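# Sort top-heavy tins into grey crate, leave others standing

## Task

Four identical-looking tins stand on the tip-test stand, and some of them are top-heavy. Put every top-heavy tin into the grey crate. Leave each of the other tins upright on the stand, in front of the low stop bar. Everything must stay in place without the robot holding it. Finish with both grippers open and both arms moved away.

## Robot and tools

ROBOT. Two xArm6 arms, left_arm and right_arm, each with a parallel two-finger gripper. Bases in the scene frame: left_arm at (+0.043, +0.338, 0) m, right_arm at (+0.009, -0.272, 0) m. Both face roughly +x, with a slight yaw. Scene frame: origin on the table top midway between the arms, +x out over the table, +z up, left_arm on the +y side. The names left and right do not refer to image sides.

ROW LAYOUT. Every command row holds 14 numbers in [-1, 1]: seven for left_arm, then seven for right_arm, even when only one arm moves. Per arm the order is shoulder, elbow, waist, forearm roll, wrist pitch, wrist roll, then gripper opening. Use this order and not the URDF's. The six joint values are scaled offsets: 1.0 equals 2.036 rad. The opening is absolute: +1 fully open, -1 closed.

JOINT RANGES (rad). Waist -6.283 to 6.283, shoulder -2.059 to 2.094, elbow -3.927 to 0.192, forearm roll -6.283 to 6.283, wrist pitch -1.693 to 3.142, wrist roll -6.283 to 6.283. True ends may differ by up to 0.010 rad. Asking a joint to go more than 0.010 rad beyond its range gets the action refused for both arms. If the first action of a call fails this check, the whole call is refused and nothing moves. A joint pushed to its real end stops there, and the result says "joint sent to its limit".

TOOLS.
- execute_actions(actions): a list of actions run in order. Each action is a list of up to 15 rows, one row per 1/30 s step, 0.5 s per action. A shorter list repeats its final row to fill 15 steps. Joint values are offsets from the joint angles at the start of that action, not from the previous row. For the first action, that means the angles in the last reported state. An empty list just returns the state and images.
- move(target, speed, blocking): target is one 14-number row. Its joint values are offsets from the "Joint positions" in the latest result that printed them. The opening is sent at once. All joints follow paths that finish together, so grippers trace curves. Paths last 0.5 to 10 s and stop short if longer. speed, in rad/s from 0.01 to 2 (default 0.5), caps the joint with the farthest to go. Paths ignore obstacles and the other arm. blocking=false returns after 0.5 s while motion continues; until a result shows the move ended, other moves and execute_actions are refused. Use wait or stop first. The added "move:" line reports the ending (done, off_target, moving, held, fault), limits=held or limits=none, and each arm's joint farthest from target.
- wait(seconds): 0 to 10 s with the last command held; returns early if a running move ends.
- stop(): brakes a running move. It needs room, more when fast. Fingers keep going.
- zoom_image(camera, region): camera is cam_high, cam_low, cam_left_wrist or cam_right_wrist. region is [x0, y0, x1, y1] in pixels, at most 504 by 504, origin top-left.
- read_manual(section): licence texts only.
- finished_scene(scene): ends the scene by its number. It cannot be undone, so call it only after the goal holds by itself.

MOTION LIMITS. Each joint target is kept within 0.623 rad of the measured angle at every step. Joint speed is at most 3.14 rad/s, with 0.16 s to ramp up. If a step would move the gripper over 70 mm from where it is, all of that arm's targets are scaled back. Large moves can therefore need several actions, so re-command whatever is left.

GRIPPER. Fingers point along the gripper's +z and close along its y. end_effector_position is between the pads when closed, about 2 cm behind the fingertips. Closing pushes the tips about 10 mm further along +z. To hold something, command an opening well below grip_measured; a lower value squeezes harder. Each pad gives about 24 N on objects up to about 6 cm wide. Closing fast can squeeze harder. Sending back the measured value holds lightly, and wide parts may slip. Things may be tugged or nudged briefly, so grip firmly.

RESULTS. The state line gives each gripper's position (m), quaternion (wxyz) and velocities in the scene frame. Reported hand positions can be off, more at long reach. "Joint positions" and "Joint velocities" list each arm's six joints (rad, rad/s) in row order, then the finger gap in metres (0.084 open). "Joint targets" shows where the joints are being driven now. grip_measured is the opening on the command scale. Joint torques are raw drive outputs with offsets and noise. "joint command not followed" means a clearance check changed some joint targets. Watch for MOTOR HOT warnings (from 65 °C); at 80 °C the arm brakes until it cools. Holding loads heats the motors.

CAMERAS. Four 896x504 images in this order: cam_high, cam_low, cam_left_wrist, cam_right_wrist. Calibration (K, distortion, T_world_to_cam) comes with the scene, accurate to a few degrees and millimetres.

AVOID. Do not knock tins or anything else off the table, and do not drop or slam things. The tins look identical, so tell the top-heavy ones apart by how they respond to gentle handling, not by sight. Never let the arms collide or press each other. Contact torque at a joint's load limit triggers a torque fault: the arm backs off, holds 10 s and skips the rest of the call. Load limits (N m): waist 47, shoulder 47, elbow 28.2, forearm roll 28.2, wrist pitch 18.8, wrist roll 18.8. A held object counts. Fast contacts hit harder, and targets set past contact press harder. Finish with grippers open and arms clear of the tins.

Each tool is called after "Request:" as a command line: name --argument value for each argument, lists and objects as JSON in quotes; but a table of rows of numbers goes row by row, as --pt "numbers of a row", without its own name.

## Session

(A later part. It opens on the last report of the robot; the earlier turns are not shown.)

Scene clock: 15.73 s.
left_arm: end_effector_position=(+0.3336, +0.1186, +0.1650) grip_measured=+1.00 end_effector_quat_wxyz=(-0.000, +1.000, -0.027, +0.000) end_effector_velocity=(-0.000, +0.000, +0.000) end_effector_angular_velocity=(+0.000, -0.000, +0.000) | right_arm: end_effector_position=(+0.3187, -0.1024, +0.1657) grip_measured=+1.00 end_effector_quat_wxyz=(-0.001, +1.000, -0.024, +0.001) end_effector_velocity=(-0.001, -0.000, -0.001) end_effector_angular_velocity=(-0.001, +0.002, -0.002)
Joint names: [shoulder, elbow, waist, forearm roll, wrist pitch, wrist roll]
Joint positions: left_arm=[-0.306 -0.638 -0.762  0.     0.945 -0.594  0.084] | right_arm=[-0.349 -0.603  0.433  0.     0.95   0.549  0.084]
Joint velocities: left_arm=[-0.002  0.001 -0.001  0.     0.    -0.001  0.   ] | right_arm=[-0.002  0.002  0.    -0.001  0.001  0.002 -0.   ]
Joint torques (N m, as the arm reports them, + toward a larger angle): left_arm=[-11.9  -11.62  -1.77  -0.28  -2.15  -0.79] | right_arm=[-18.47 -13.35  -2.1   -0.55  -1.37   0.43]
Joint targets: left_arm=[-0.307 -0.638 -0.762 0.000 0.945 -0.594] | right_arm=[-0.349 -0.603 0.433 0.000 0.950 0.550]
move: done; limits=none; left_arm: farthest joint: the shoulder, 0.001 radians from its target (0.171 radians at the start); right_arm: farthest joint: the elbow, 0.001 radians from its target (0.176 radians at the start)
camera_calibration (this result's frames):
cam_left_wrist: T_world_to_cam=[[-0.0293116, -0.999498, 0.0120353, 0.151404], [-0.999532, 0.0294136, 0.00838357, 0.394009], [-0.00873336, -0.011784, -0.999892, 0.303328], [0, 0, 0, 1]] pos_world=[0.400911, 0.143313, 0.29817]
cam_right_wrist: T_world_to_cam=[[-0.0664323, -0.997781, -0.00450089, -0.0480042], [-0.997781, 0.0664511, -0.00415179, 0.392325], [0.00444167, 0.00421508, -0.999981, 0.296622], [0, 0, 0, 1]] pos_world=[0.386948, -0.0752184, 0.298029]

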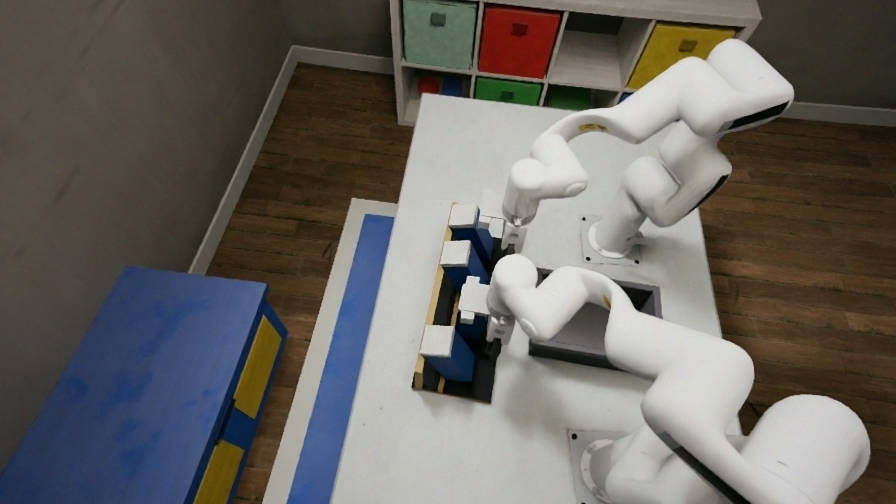

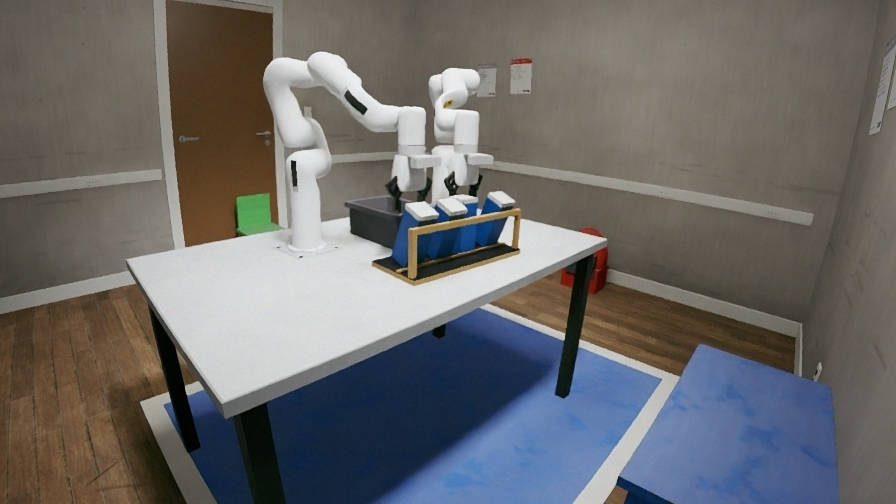

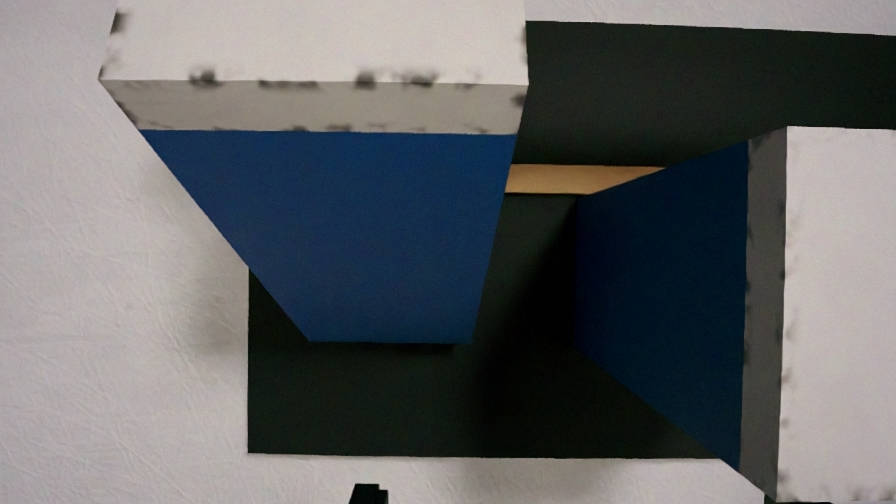

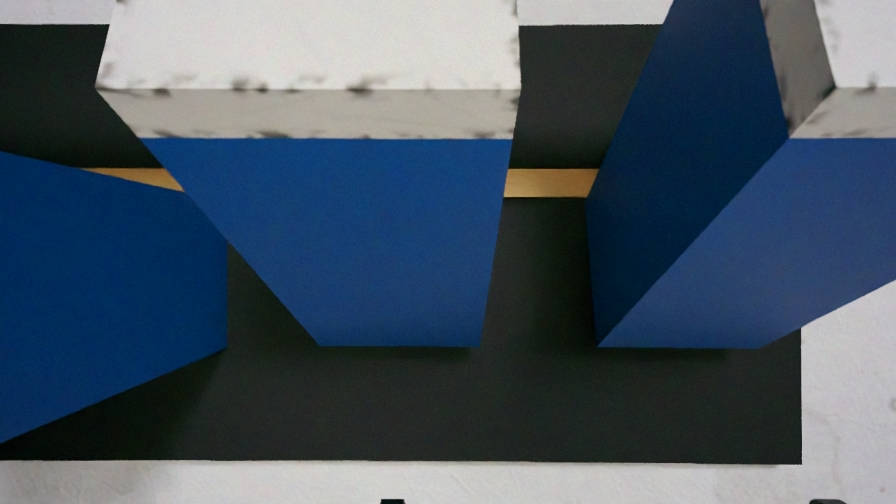

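Request:
execute_actions --actions '[]'

Scene clock: 17.63 s.
left_arm: end_effector_position=(+0.3335, +0.1186, +0.1650) grip_measured=+1.00 end_effector_quat_wxyz=(-0.000, +1.000, -0.027, +0.000) end_effector_velocity=(+0.000, -0.000, +0.000) end_effector_angular_velocity=(+0.001, -0.000, -0.001) | right_arm: end_effector_position=(+0.3186, -0.1024, +0.1657) grip_measured=+1.00 end_effector_quat_wxyz=(-0.001, +1.000, -0.024, +0.001) end_effector_velocity=(+0.000, -0.000, -0.000) end_effector_angular_velocity=(-0.000, -0.000, -0.001)
Joint names: [shoulder, elbow, waist, forearm roll, wrist pitch, wrist roll]
Joint positions: left_arm=[-0.307 -0.638 -0.762  0.     0.945 -0.594  0.084] | right_arm=[-0.349 -0.603  0.433  0.     0.95   0.55   0.084]
Joint velocities: left_arm=[ 0.001 -0.001 -0.001  0.001 -0.    -0.    -0.   ] | right_arm=[-0.     0.    -0.001 -0.    -0.001 -0.    -0.   ]
Joint torques (N m, as the arm reports them, + toward a larger angle): left_arm=[-11.95 -11.55  -1.75  -0.31  -2.07  -0.77] | right_arm=[-18.38 -13.47  -2.11  -0.59  -1.27   0.44]
Joint targets: left_arm=[-0.307 -0.638 -0.762 0.000 0.945 -0.594] | right_arm=[-0.349 -0.603 0.433 0.000 0.950 0.550]
camera_calibration (this result's frames):
cam_left_wrist: T_world_to_cam=[[-0.029366, -0.999497, 0.0120153, 0.151434], [-0.99953, 0.0294682, 0.00841609, 0.393893], [-0.00876592, -0.0117625, -0.999892, 0.303323], [0, 0, 0, 1]] pos_world=[0.400814, 0.143319, 0.298155]
cam_right_wrist: T_world_to_cam=[[-0.066389, -0.997784, -0.0045096, -0.0480195], [-0.997784, 0.0664078, -0.00416085, 0.392231], [0.0044511, 0.00422337, -0.999981, 0.296621], [0, 0, 0, 1]] pos_world=[0.386854, -0.075213, 0.298031]

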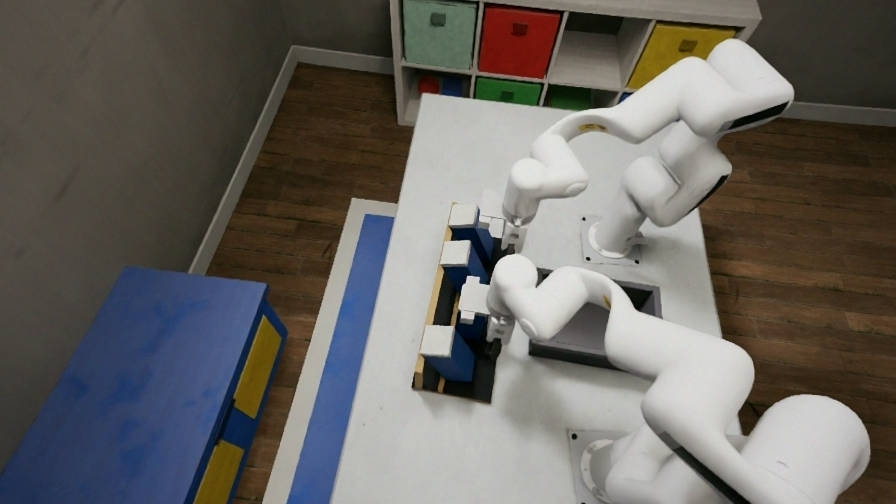

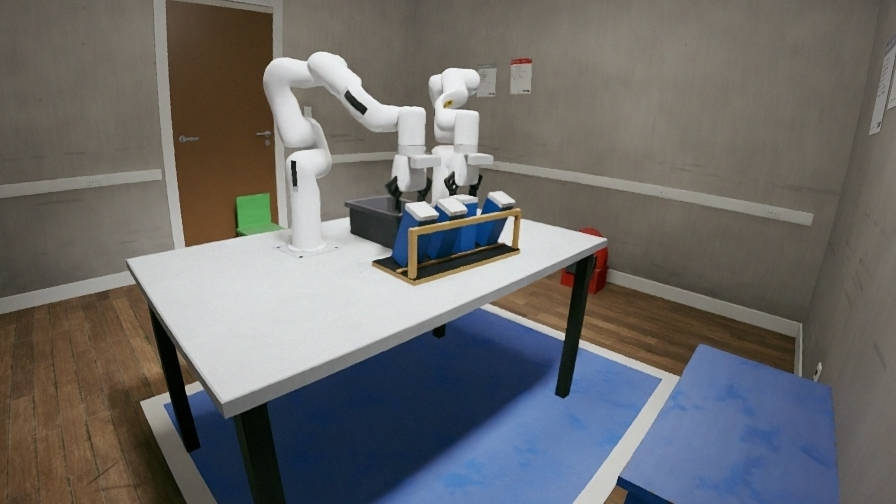

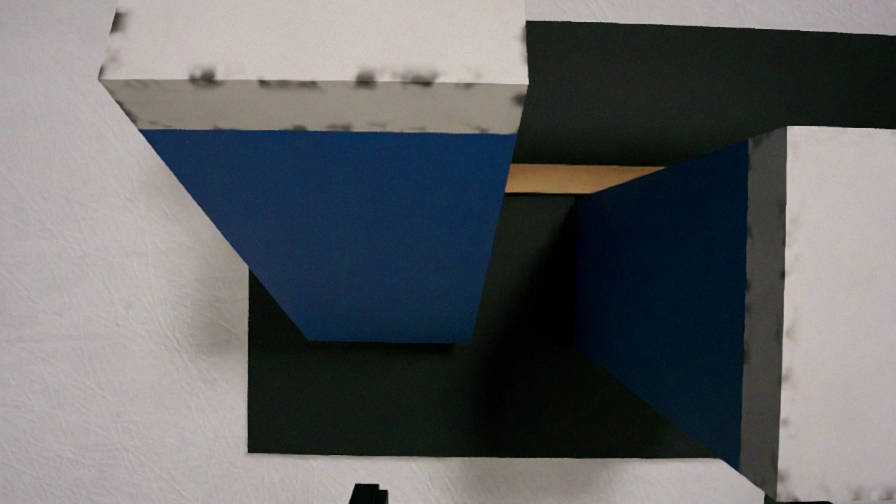

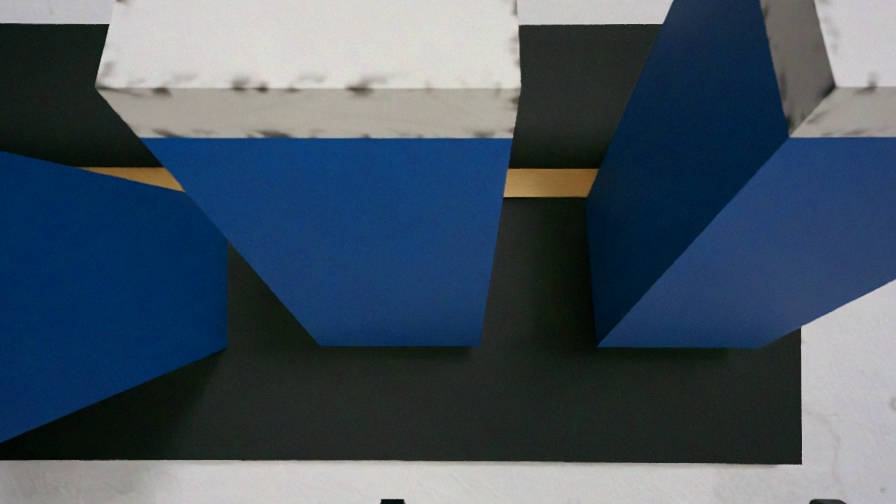

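Request:
move --target '[-0.0481,-0.1252,0,0,0.1729,-0.0074,1,-0.0472,-0.1257,0,0,0.1744,-0.004,1]' --speed 0.8

Scene clock: 20.37 s.
left_arm: end_effector_position=(+0.3335, +0.1186, +0.2801) grip_measured=+1.00 end_effector_quat_wxyz=(+0.000, +1.000, -0.020, +0.000) end_effector_velocity=(+0.001, -0.000, +0.002) end_effector_angular_velocity=(-0.002, -0.003, +0.001) | right_arm: end_effector_position=(+0.3176, -0.1029, +0.2794) grip_measured=+1.00 end_effector_quat_wxyz=(+0.000, +1.000, -0.020, -0.001) end_effector_velocity=(+0.001, +0.001, +0.002) end_effector_angular_velocity=(+0.002, -0.004, +0.000)
Joint names: [shoulder, elbow, waist, forearm roll, wrist pitch, wrist roll]
Joint positions: left_arm=[-0.404 -0.892 -0.762  0.     1.296 -0.609  0.084] | right_arm=[-0.445 -0.858  0.433  0.     1.305  0.541  0.084]
Joint velocities: left_arm=[-0.    -0.005  0.001  0.     0.001 -0.    -0.   ] | right_arm=[-0.001 -0.004  0.001 -0.001  0.001  0.001 -0.   ]
Joint torques (N m, as the arm reports them, + toward a larger angle): left_arm=[-10.92 -12.31  -1.8   -0.56  -2.15  -0.85] | right_arm=[-17.   -14.05  -2.19  -0.7   -1.33   0.42]
Joint targets: left_arm=[-0.405 -0.893 -0.762 0.000 1.297 -0.609] | right_arm=[-0.445 -0.858 0.433 0.000 1.305 0.541]
move: done; limits=none; left_arm: farthest joint: the shoulder, 0.001 radians from its target (0.098 radians at the start); right_arm: farthest joint: the elbow, 0.001 radians from its target (0.256 radians at the start)
camera_calibration (this result's frames):
cam_left_wrist: T_world_to_cam=[[-0.0142504, -0.999825, 0.0121337, 0.145057], [-0.999863, 0.0143504, 0.00819636, 0.39486], [-0.00836905, -0.0120153, -0.999893, 0.418269], [0, 0, 0, 1]] pos_world=[0.400374, 0.14439, 0.413228]
cam_right_wrist: T_world_to_cam=[[-0.0581235, -0.998306, -0.00266409, -0.0512902], [-0.998309, 0.0581266, -0.00109854, 0.390182], [0.00125154, 0.00259574, -0.999996, 0.411124], [0, 0, 0, 1]] pos_world=[0.386027, -0.0749504, 0.411414]

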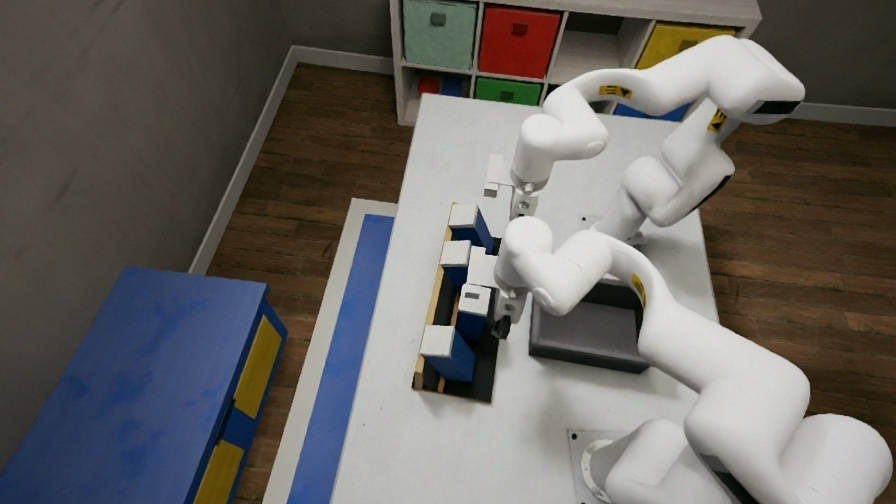

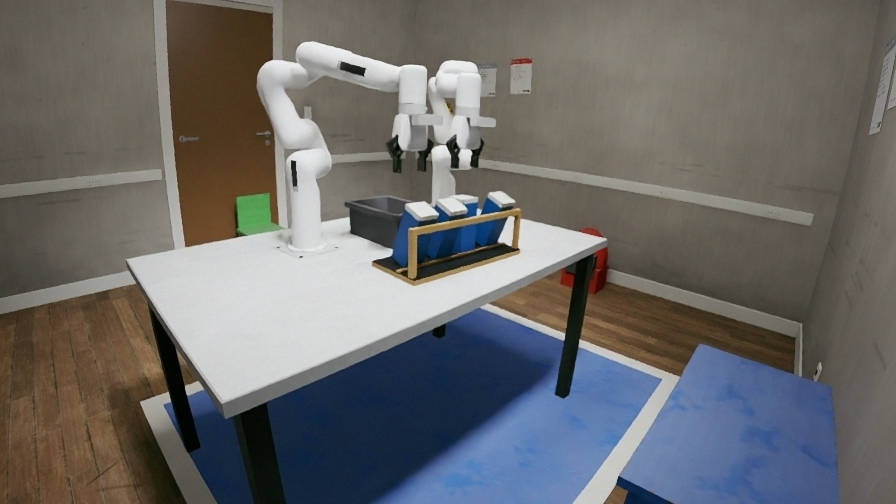

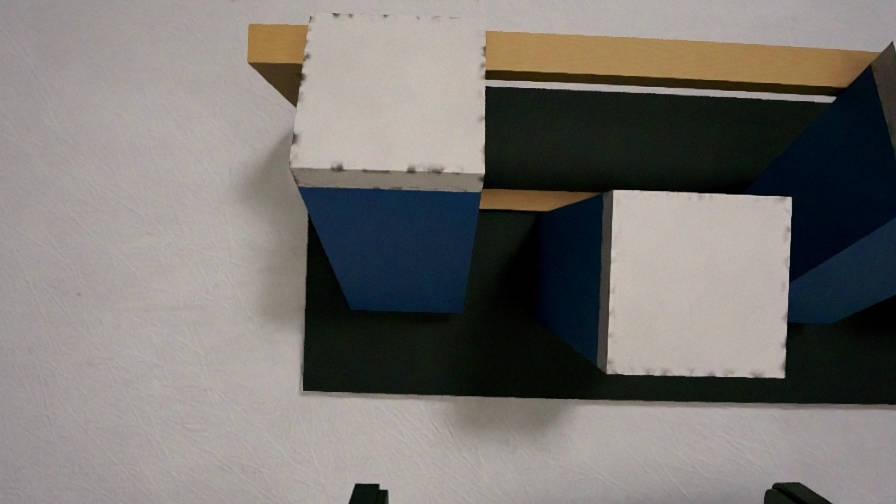

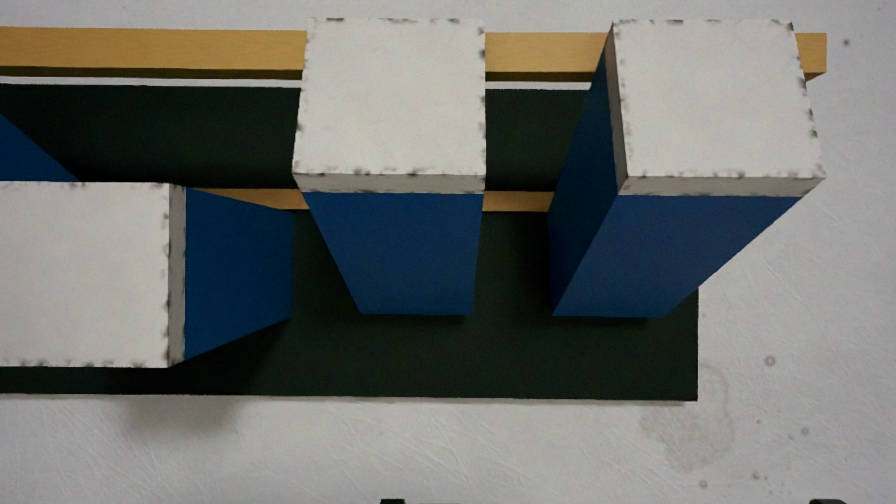

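Request:
move --target '[0.1289,-0.1059,0.1226,0,-0.0229,0.1346,0.9,0.1375,-0.1108,-0.1230,0,-0.0277,-0.1181,0.9]' --speed 0.8

Scene clock: 22.13 s.
left_arm: end_effector_position=(+0.4469, +0.1682, +0.2704) grip_measured=+0.90 end_effector_quat_wxyz=(-0.000, +0.999, -0.032, +0.000) end_effector_velocity=(+0.001, +0.001, -0.001) end_effector_angular_velocity=(+0.001, +0.002, +0.001) | right_arm: end_effector_position=(+0.4266, -0.1647, +0.2702) grip_measured=+0.90 end_effector_quat_wxyz=(-0.000, +1.000, -0.025, +0.000) end_effector_velocity=(+0.001, -0.001, -0.000) end_effector_angular_velocity=(+0.000, -0.001, -0.000)
Joint names: [shoulder, elbow, waist, forearm roll, wrist pitch, wrist roll]
Joint positions: left_arm=[-0.142 -1.108 -0.513  0.     1.25  -0.335  0.08 ] | right_arm=[-0.166 -1.083  0.183  0.001  1.249  0.301  0.08 ]
Joint velocities: left_arm=[ 0.004 -0.002  0.004  0.    -0.     0.002 -0.   ] | right_arm=[ 0.002 -0.002 -0.002 -0.    -0.002 -0.002 -0.   ]
Joint torques (N m, as the arm reports them, + toward a larger angle): left_arm=[-16.06 -12.47  -1.56  -0.63  -2.18  -0.88] | right_arm=[-24.43 -14.11  -2.04  -0.61  -1.31   0.44]
Joint targets: left_arm=[-0.142 -1.108 -0.513 0.000 1.250 -0.335] | right_arm=[-0.165 -1.084 0.183 0.000 1.249 0.301]
move: done; limits=none; left_arm: farthest joint: the waist, 0.001 radians from its target (0.250 radians at the start); right_arm: farthest joint: the waist, 0.001 radians from its target (0.250 radians at the start)
camera_calibration (this result's frames):
cam_left_wrist: T_world_to_cam=[[-0.0389643, -0.999168, 0.0120571, 0.207298], [-0.999203, 0.0390644, 0.00818729, 0.503219], [-0.00865148, -0.0117285, -0.999894, 0.410217], [0, 0, 0, 1]] pos_world=[0.514444, 0.192278, 0.403554]
cam_right_wrist: T_world_to_cam=[[-0.0677696, -0.997694, -0.00382747, -0.102174], [-0.997695, 0.0677819, -0.00318576, 0.504525], [0.00343785, 0.00360275, -0.999988, 0.401257], [0, 0, 0, 1]] pos_world=[0.495059, -0.137581, 0.402469]

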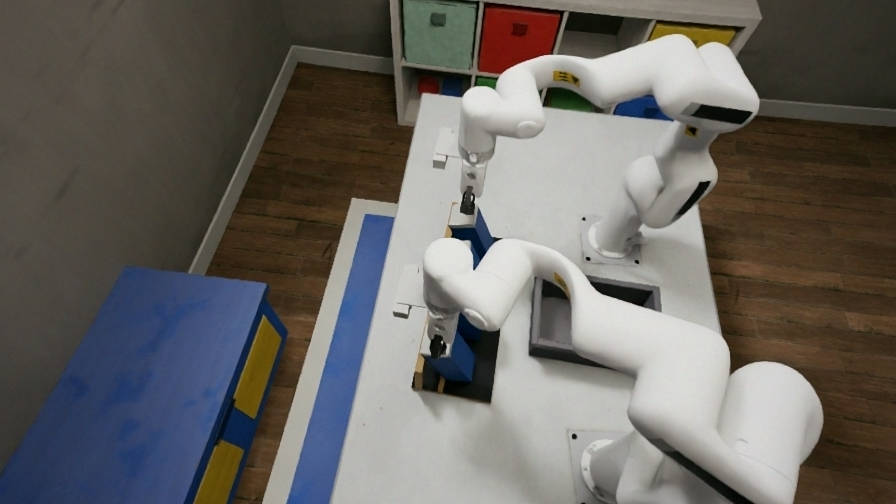

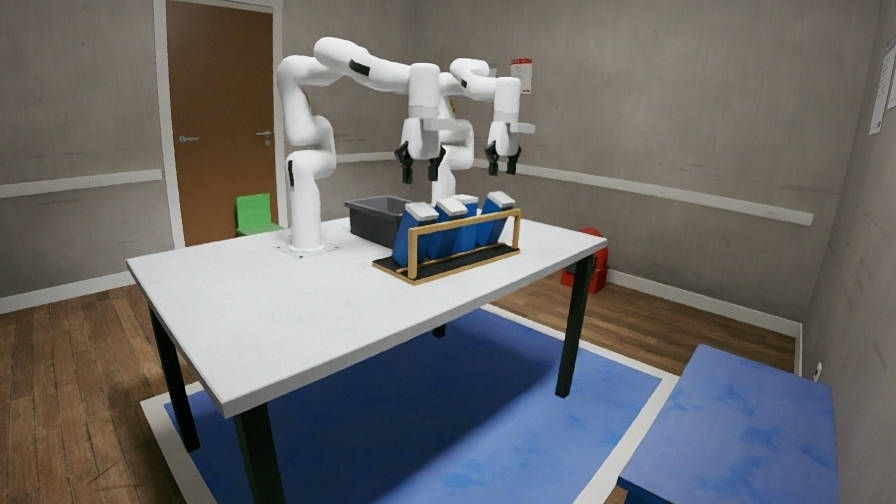

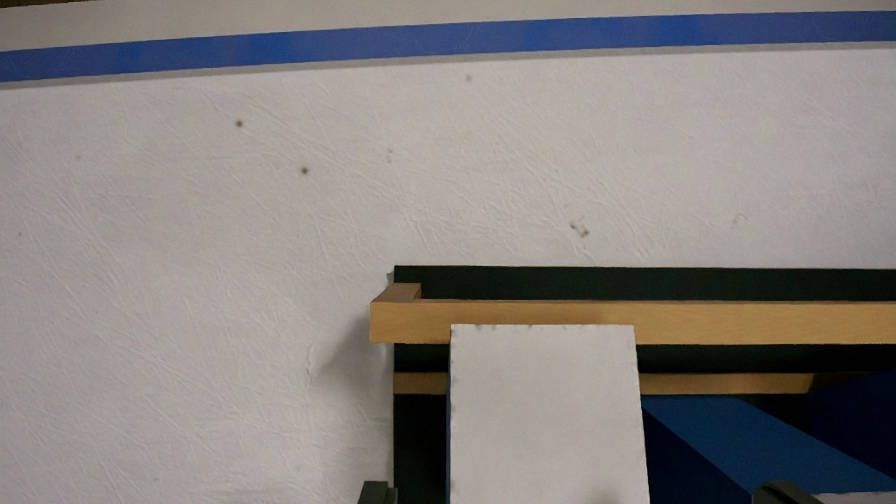

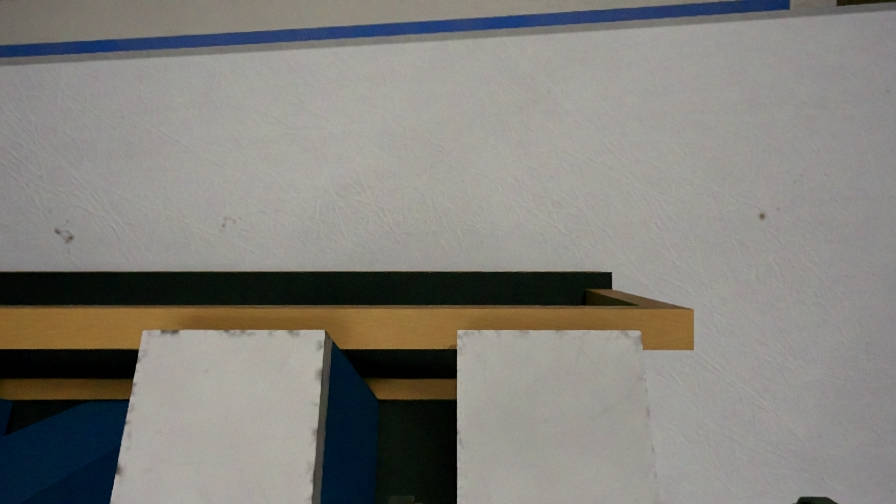

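Request:
move --target '[0.0429,0.1019,0,0,-0.1448,0,0.9,0.0437,0.1018,-0.0025,0,-0.1455,-0.0025,0.9]' --speed 0.5

Request:
execute_actions --actions '[[[0,0,0,0,0,0,0.8,0,0,0,0,0,0,0.8],[0,0,0,0,0,0,0.7,0,0,0,0,0,0,0.7],[0,0,0,0,0,0,0.6,0,0,0,0,0,0,0.6],[0,0,0,0,0,0,0.5,0,0,0,0,0,0,0.5],[0,0,0,0,0,0,0.4,0,0,0,0,0,0,0.4],[0,0,0,0,0,0,0.3,0,0,0,0,0,0,0.3],[0,0,0,0,0,0,0.2,0,0,0,0,0,0,0.2],[0,0,0,0,0,0,0.1,0,0,0,0,0,0,0.1],[0,0,0,0,0,0,0.0,0,0,0,0,0,0,0.0],[0,0,0,0,0,0,-0.1,0,0,0,0,0,0,-0.1],[0,0,0,0,0,0,-0.2,0,0,0,0,0,0,-0.2],[0,0,0,0,0,0,-0.3,0,0,0,0,0,0,-0.3],[0,0,0,0,0,0,-0.4,0,0,0,0,0,0,-0.4],[0,0,0,0,0,0,-0.5,0,0,0,0,0,0,-0.5]]]'

Scene clock: 24.63 s.
left_arm: end_effector_position=(+0.4472, +0.1681, +0.1685) grip_measured=+0.90 end_effector_quat_wxyz=(+0.000, +0.999, -0.032, +0.000) end_effector_velocity=(-0.001, +0.000, -0.002) end_effector_angular_velocity=(+0.002, +0.003, -0.000) | right_arm: end_effector_position=(+0.4276, -0.1668, +0.1684) grip_measured=+0.90 end_effector_quat_wxyz=(-0.000, +1.000, -0.025, +0.000) end_effector_velocity=(-0.001, -0.000, -0.001) end_effector_angular_velocity=(-0.001, +0.001, +0.001)
Joint names: [shoulder, elbow, waist, forearm roll, wrist pitch, wrist roll]
Joint positions: left_arm=[-0.055 -0.901 -0.513  0.     0.955 -0.335  0.08 ] | right_arm=[-0.077 -0.877  0.178  0.001  0.953  0.296  0.08 ]
Joint velocities: left_arm=[ 0.002  0.003 -0.     0.    -0.002  0.     0.   ] | right_arm=[-0.     0.004  0.001 -0.001 -0.002 -0.    -0.   ]
Joint torques (N m, as the arm reports them, + toward a larger angle): left_arm=[-16.4  -11.83  -1.52  -0.51  -2.18  -0.76] | right_arm=[-25.98 -13.36  -1.91  -0.52  -1.37   0.42]
Joint targets: left_arm=[-0.055 -0.900 -0.513 0.000 0.955 -0.335] | right_arm=[-0.077 -0.876 0.178 0.001 0.952 0.296]
move: done; limits=none; left_arm: farthest joint: the shoulder, 0.001 radians from its target (0.087 radians at the start); right_arm: farthest joint: the elbow, 0.001 radians from its target (0.208 radians at the start)
camera_calibration (this result's frames):
cam_left_wrist: T_world_to_cam=[[-0.03902, -0.999163, 0.0122766, 0.208407], [-0.999205, 0.0391161, 0.00768452, 0.504386], [-0.0081583, -0.011967, -0.999895, 0.308103], [0, 0, 0, 1]] pos_world=[0.514631, 0.19219, 0.301636]
cam_right_wrist: T_world_to_cam=[[-0.0678964, -0.997685, -0.00391948, -0.104452], [-0.997684, 0.0679109, -0.00370874, 0.505454], [0.00396633, 0.00365859, -0.999985, 0.299193], [0, 0, 0, 1]] pos_world=[0.496005, -0.139631, 0.300654]

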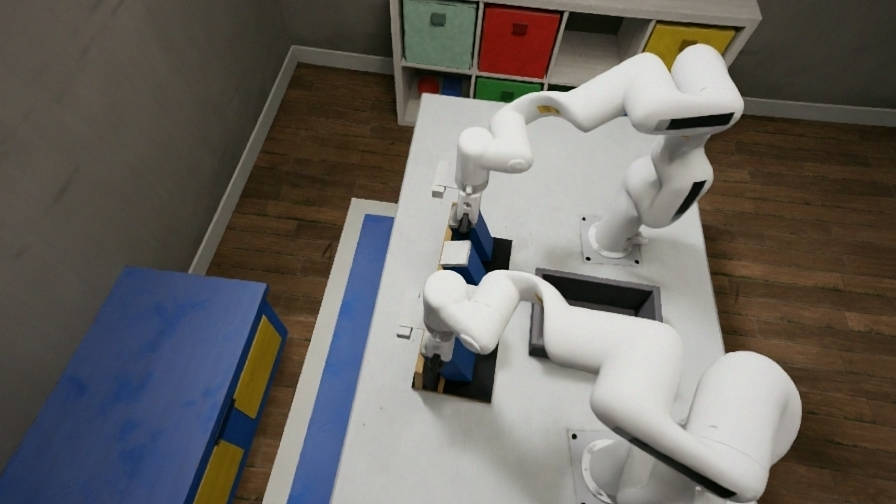

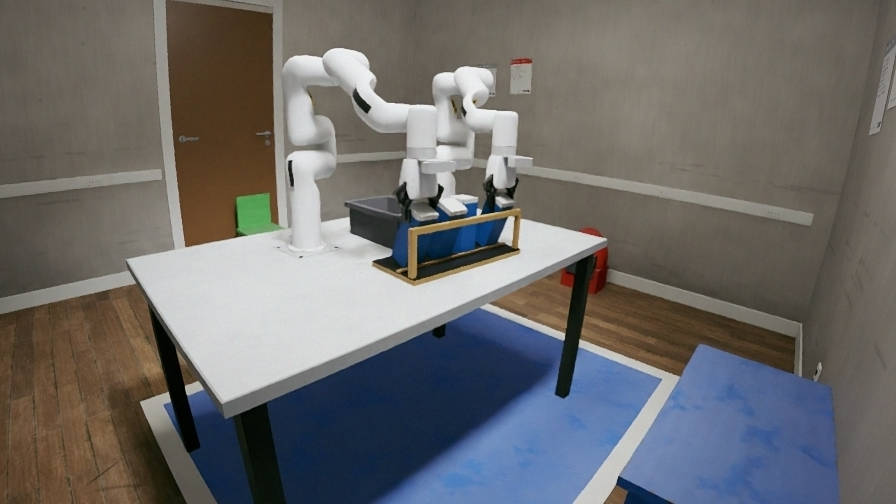

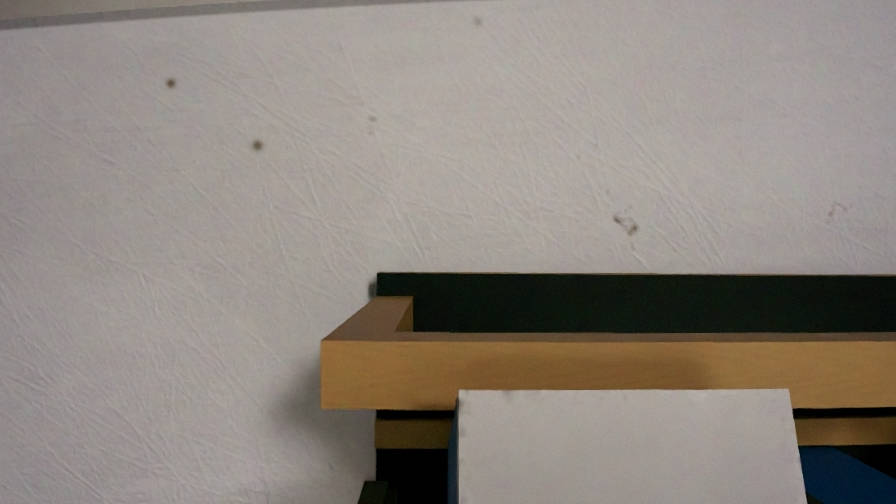

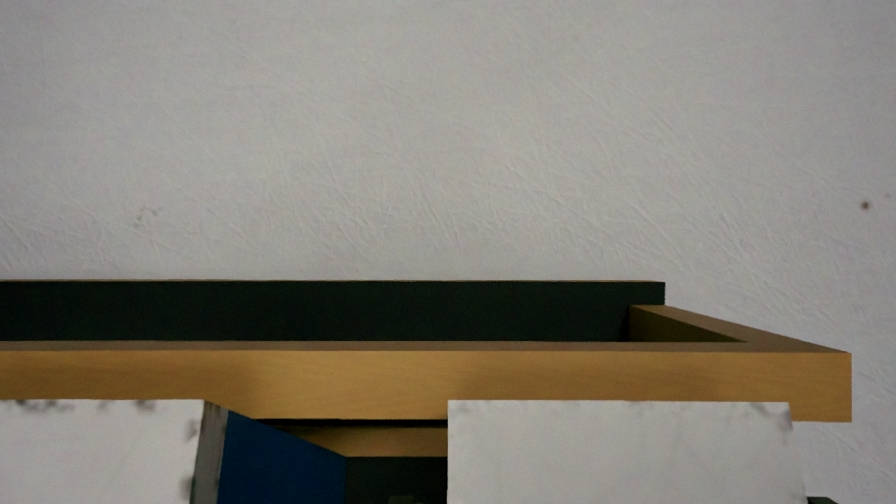

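Scene clock: 25.13 s.
left_arm: end_effector_position=(+0.4473, +0.1678, +0.1688) grip_measured=+0.49 end_effector_quat_wxyz=(+0.000, +0.999, -0.032, +0.001) end_effector_velocity=(+0.000, +0.000, -0.000) end_effector_angular_velocity=(+0.000, -0.000, +0.000) | right_arm: end_effector_position=(+0.4278, -0.1666, +0.1686) grip_measured=+0.48 end_effector_quat_wxyz=(-0.001, +1.000, -0.025, +0.001) end_effector_velocity=(-0.000, -0.000, -0.000) end_effector_angular_velocity=(-0.000, +0.001, +0.001)
Joint names: [shoulder, elbow, waist, forearm roll, wrist pitch, wrist roll]
Joint positions: left_arm=[-0.056 -0.901 -0.513 -0.     0.955 -0.335  0.064] | right_arm=[-0.077 -0.877  0.178  0.001  0.953  0.296  0.064]
Joint velocities: left_arm=[0.    0.    0.001 0.001 0.    0.    0.   ] | right_arm=[ 0.001 -0.     0.    -0.     0.    -0.001  0.   ]
Joint torques (N m, as the arm reports them, + toward a larger angle): left_arm=[-15.87 -10.73  -0.22   0.32  -1.65  -0.62] | right_arm=[-24.67 -12.77  -2.86  -1.37  -1.28   0.38]
Joint targets: left_arm=[-0.055 -0.901 -0.513 0.000 0.955 -0.335] | right_arm=[-0.077 -0.877 0.178 0.001 0.953 0.296]
camera_calibration (this result's frames):
cam_left_wrist: T_world_to_cam=[[-0.0391278, -0.999152, 0.0128132, 0.208099], [-0.999206, 0.0392195, 0.00698869, 0.504628], [-0.00748529, -0.0125295, -0.999893, 0.308188], [0, 0, 0, 1]] pos_world=[0.514676, 0.191992, 0.301962]
cam_right_wrist: T_world_to_cam=[[-0.067822, -0.997688, -0.0042618, -0.104255], [-0.997687, 0.0678399, -0.0042065, 0.505631], [0.00448589, 0.00396665, -0.999982, 0.299243], [0, 0, 0, 1]] pos_world=[0.496048, -0.139503, 0.30092]

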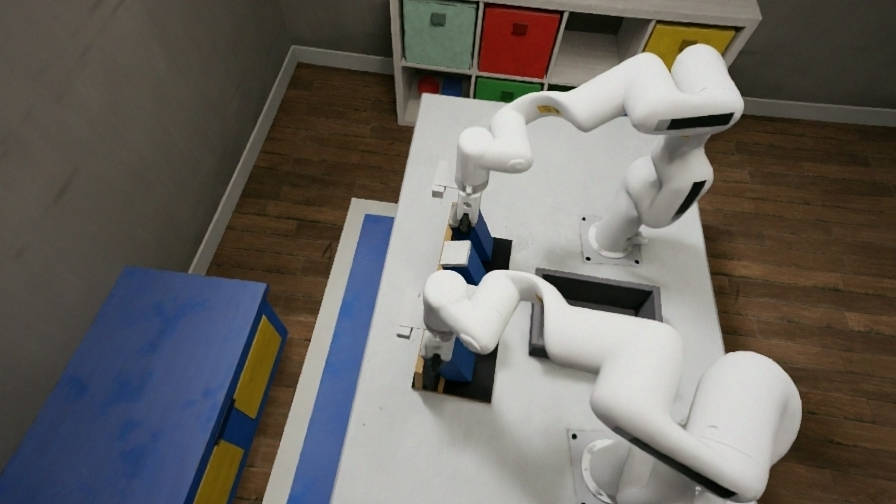

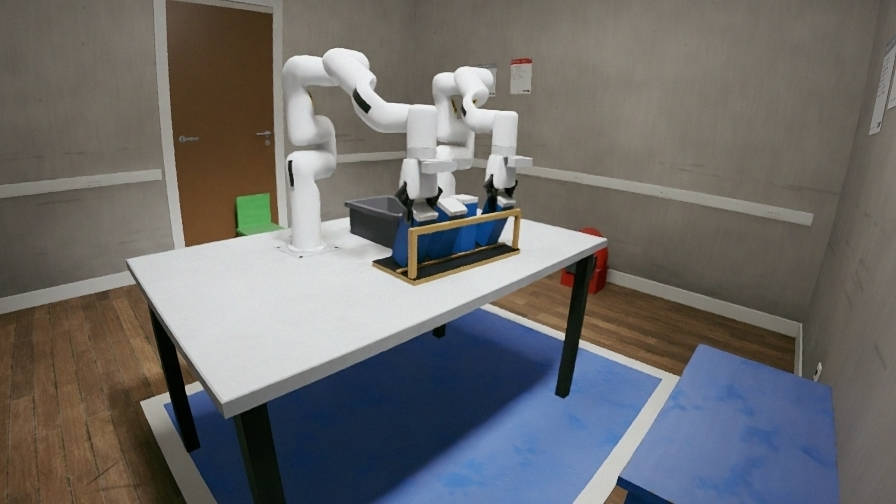

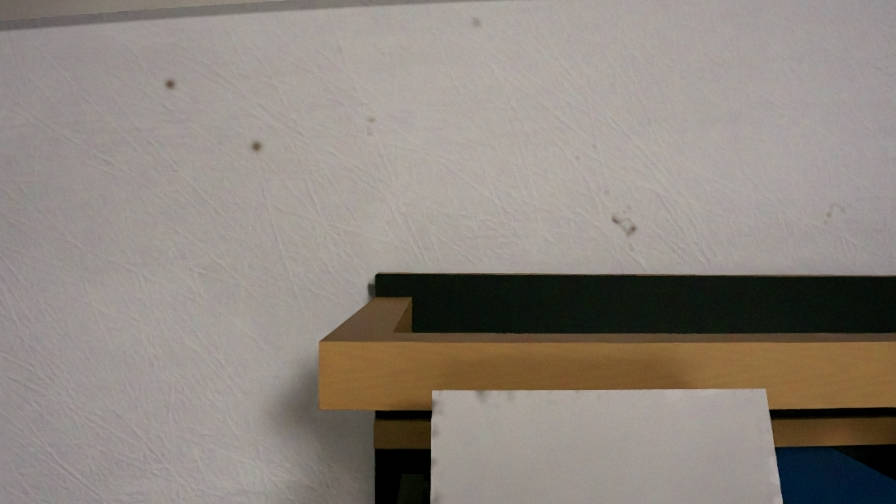

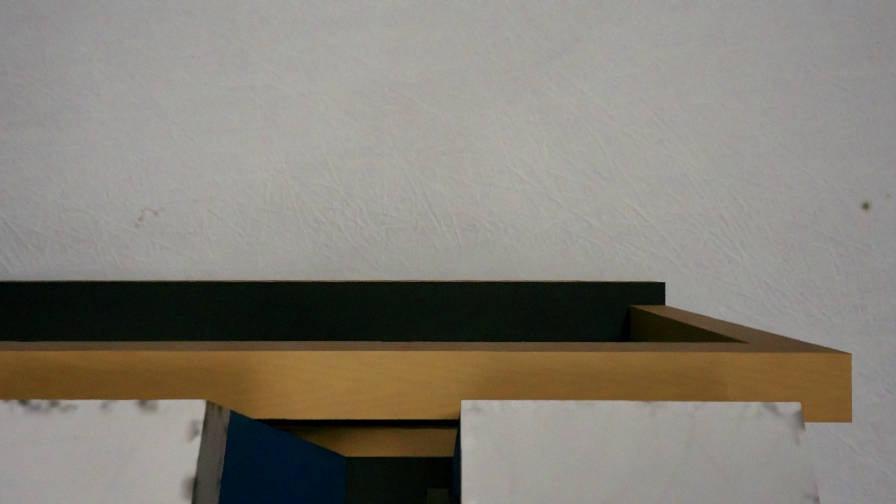

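Request:
move --target '[-0.0345,-0.2499,0,0,0.2853,0,-0.5,-0.0352,-0.2502,0,0,0.2859,0,-0.5]' --speed 0.6

Scene clock: 27.87 s.
left_arm: end_effector_position=(+0.4470, +0.1679, +0.3697) grip_measured=+0.49 end_effector_quat_wxyz=(-0.000, +0.999, -0.032, -0.000) end_effector_velocity=(+0.000, +0.000, +0.001) end_effector_angular_velocity=(-0.001, -0.001, +0.000) | right_arm: end_effector_position=(+0.4276, -0.1666, +0.3699) grip_measured=+0.48 end_effector_quat_wxyz=(-0.000, +1.000, -0.025, -0.000) end_effector_velocity=(-0.000, +0.000, +0.001) end_effector_angular_velocity=(-0.000, +0.000, +0.002)
Joint names: [shoulder, elbow, waist, forearm roll, wrist pitch, wrist roll]
Joint positions: left_arm=[-0.126 -1.41  -0.513 -0.     1.536 -0.335  0.064] | right_arm=[-0.149 -1.386  0.178  0.001  1.534  0.296  0.064]
Joint velocities: left_arm=[-0.    -0.002  0.001 -0.     0.001  0.    -0.   ] | right_arm=[-0.    -0.002  0.001 -0.     0.002 -0.001  0.   ]
Joint torques (N m, as the arm reports them, + toward a larger angle): left_arm=[-16.88 -12.96  -1.84  -0.42  -2.47  -0.82] | right_arm=[-25.96 -14.89  -2.04  -0.53  -1.47   0.37]
Joint targets: left_arm=[-0.126 -1.410 -0.513 -0.000 1.536 -0.335] | right_arm=[-0.149 -1.386 0.178 0.001 1.535 0.296]
move: done; limits=none; left_arm: farthest joint: the waist, 0.000 radians from its target (0.000 radians at the start); right_arm: farthest joint: the elbow, 0.001 radians from its target (0.510 radians at the start)
camera_calibration (this result's frames):
cam_left_wrist: T_world_to_cam=[[-0.0391628, -0.99916, 0.0120284, 0.205939], [-0.999187, 0.0392737, 0.00912726, 0.502102], [-0.00959199, -0.0116611, -0.999886, 0.509948], [0, 0, 0, 1]] pos_world=[0.51465, 0.191994, 0.50283]
cam_right_wrist: T_world_to_cam=[[-0.0674321, -0.997716, -0.00394333, -0.103675], [-0.997719, 0.0674433, -0.00278692, 0.505724], [0.0030465, 0.00374641, -0.999988, 0.501101], [0, 0, 0, 1]] pos_world=[0.496053, -0.139423, 0.502096]

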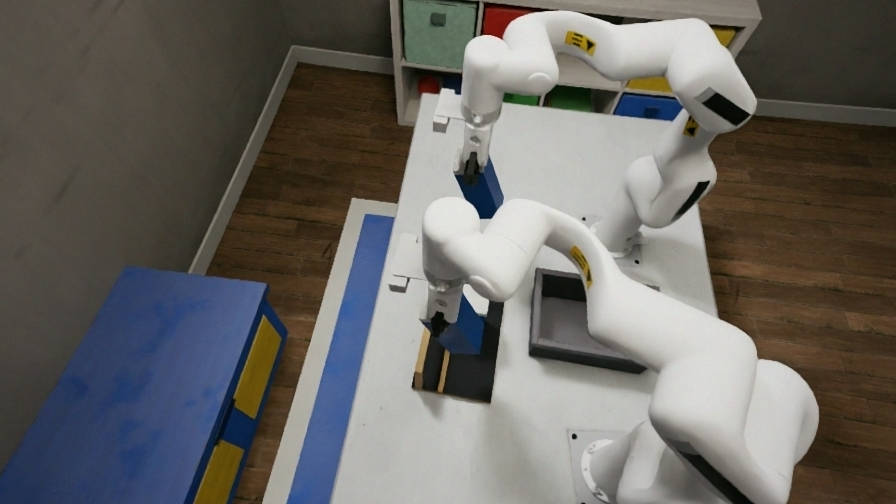

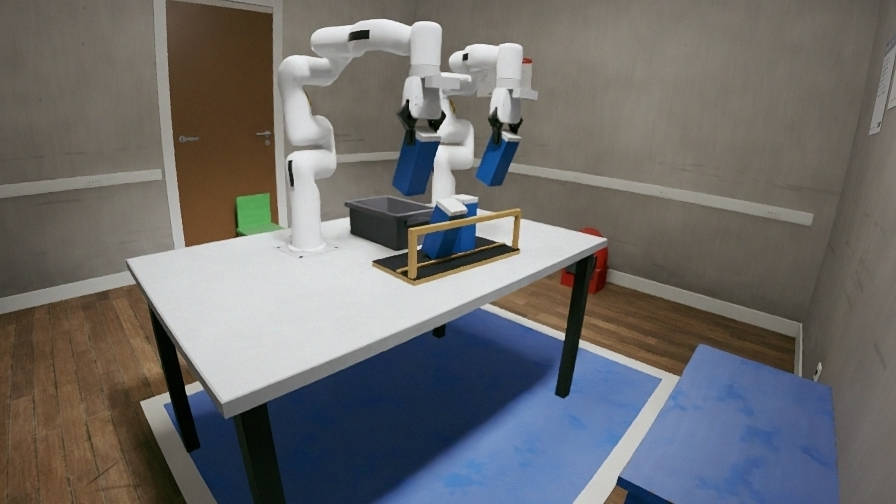

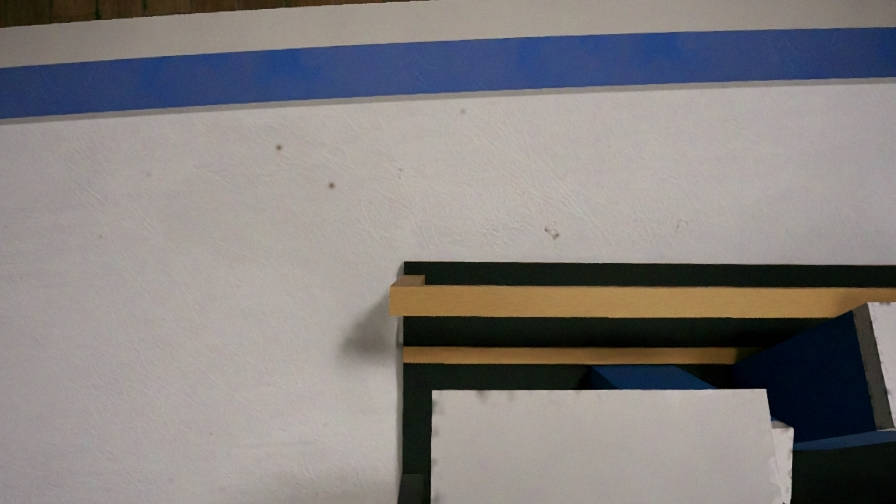

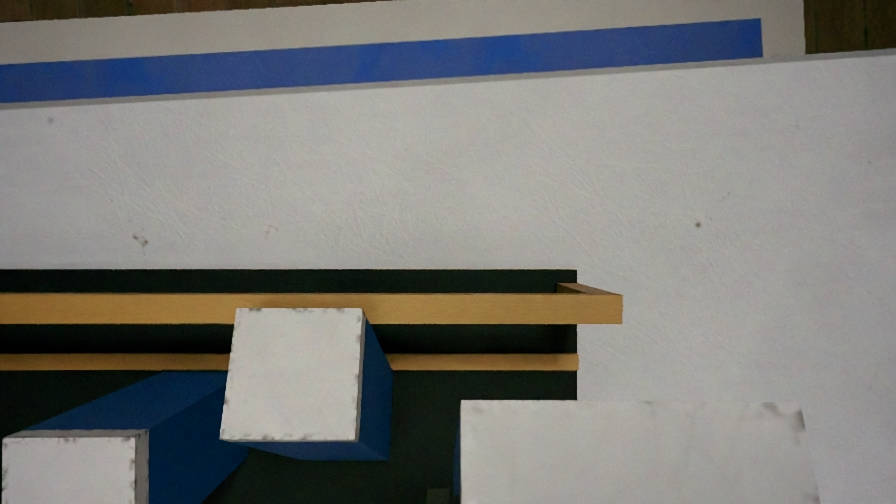

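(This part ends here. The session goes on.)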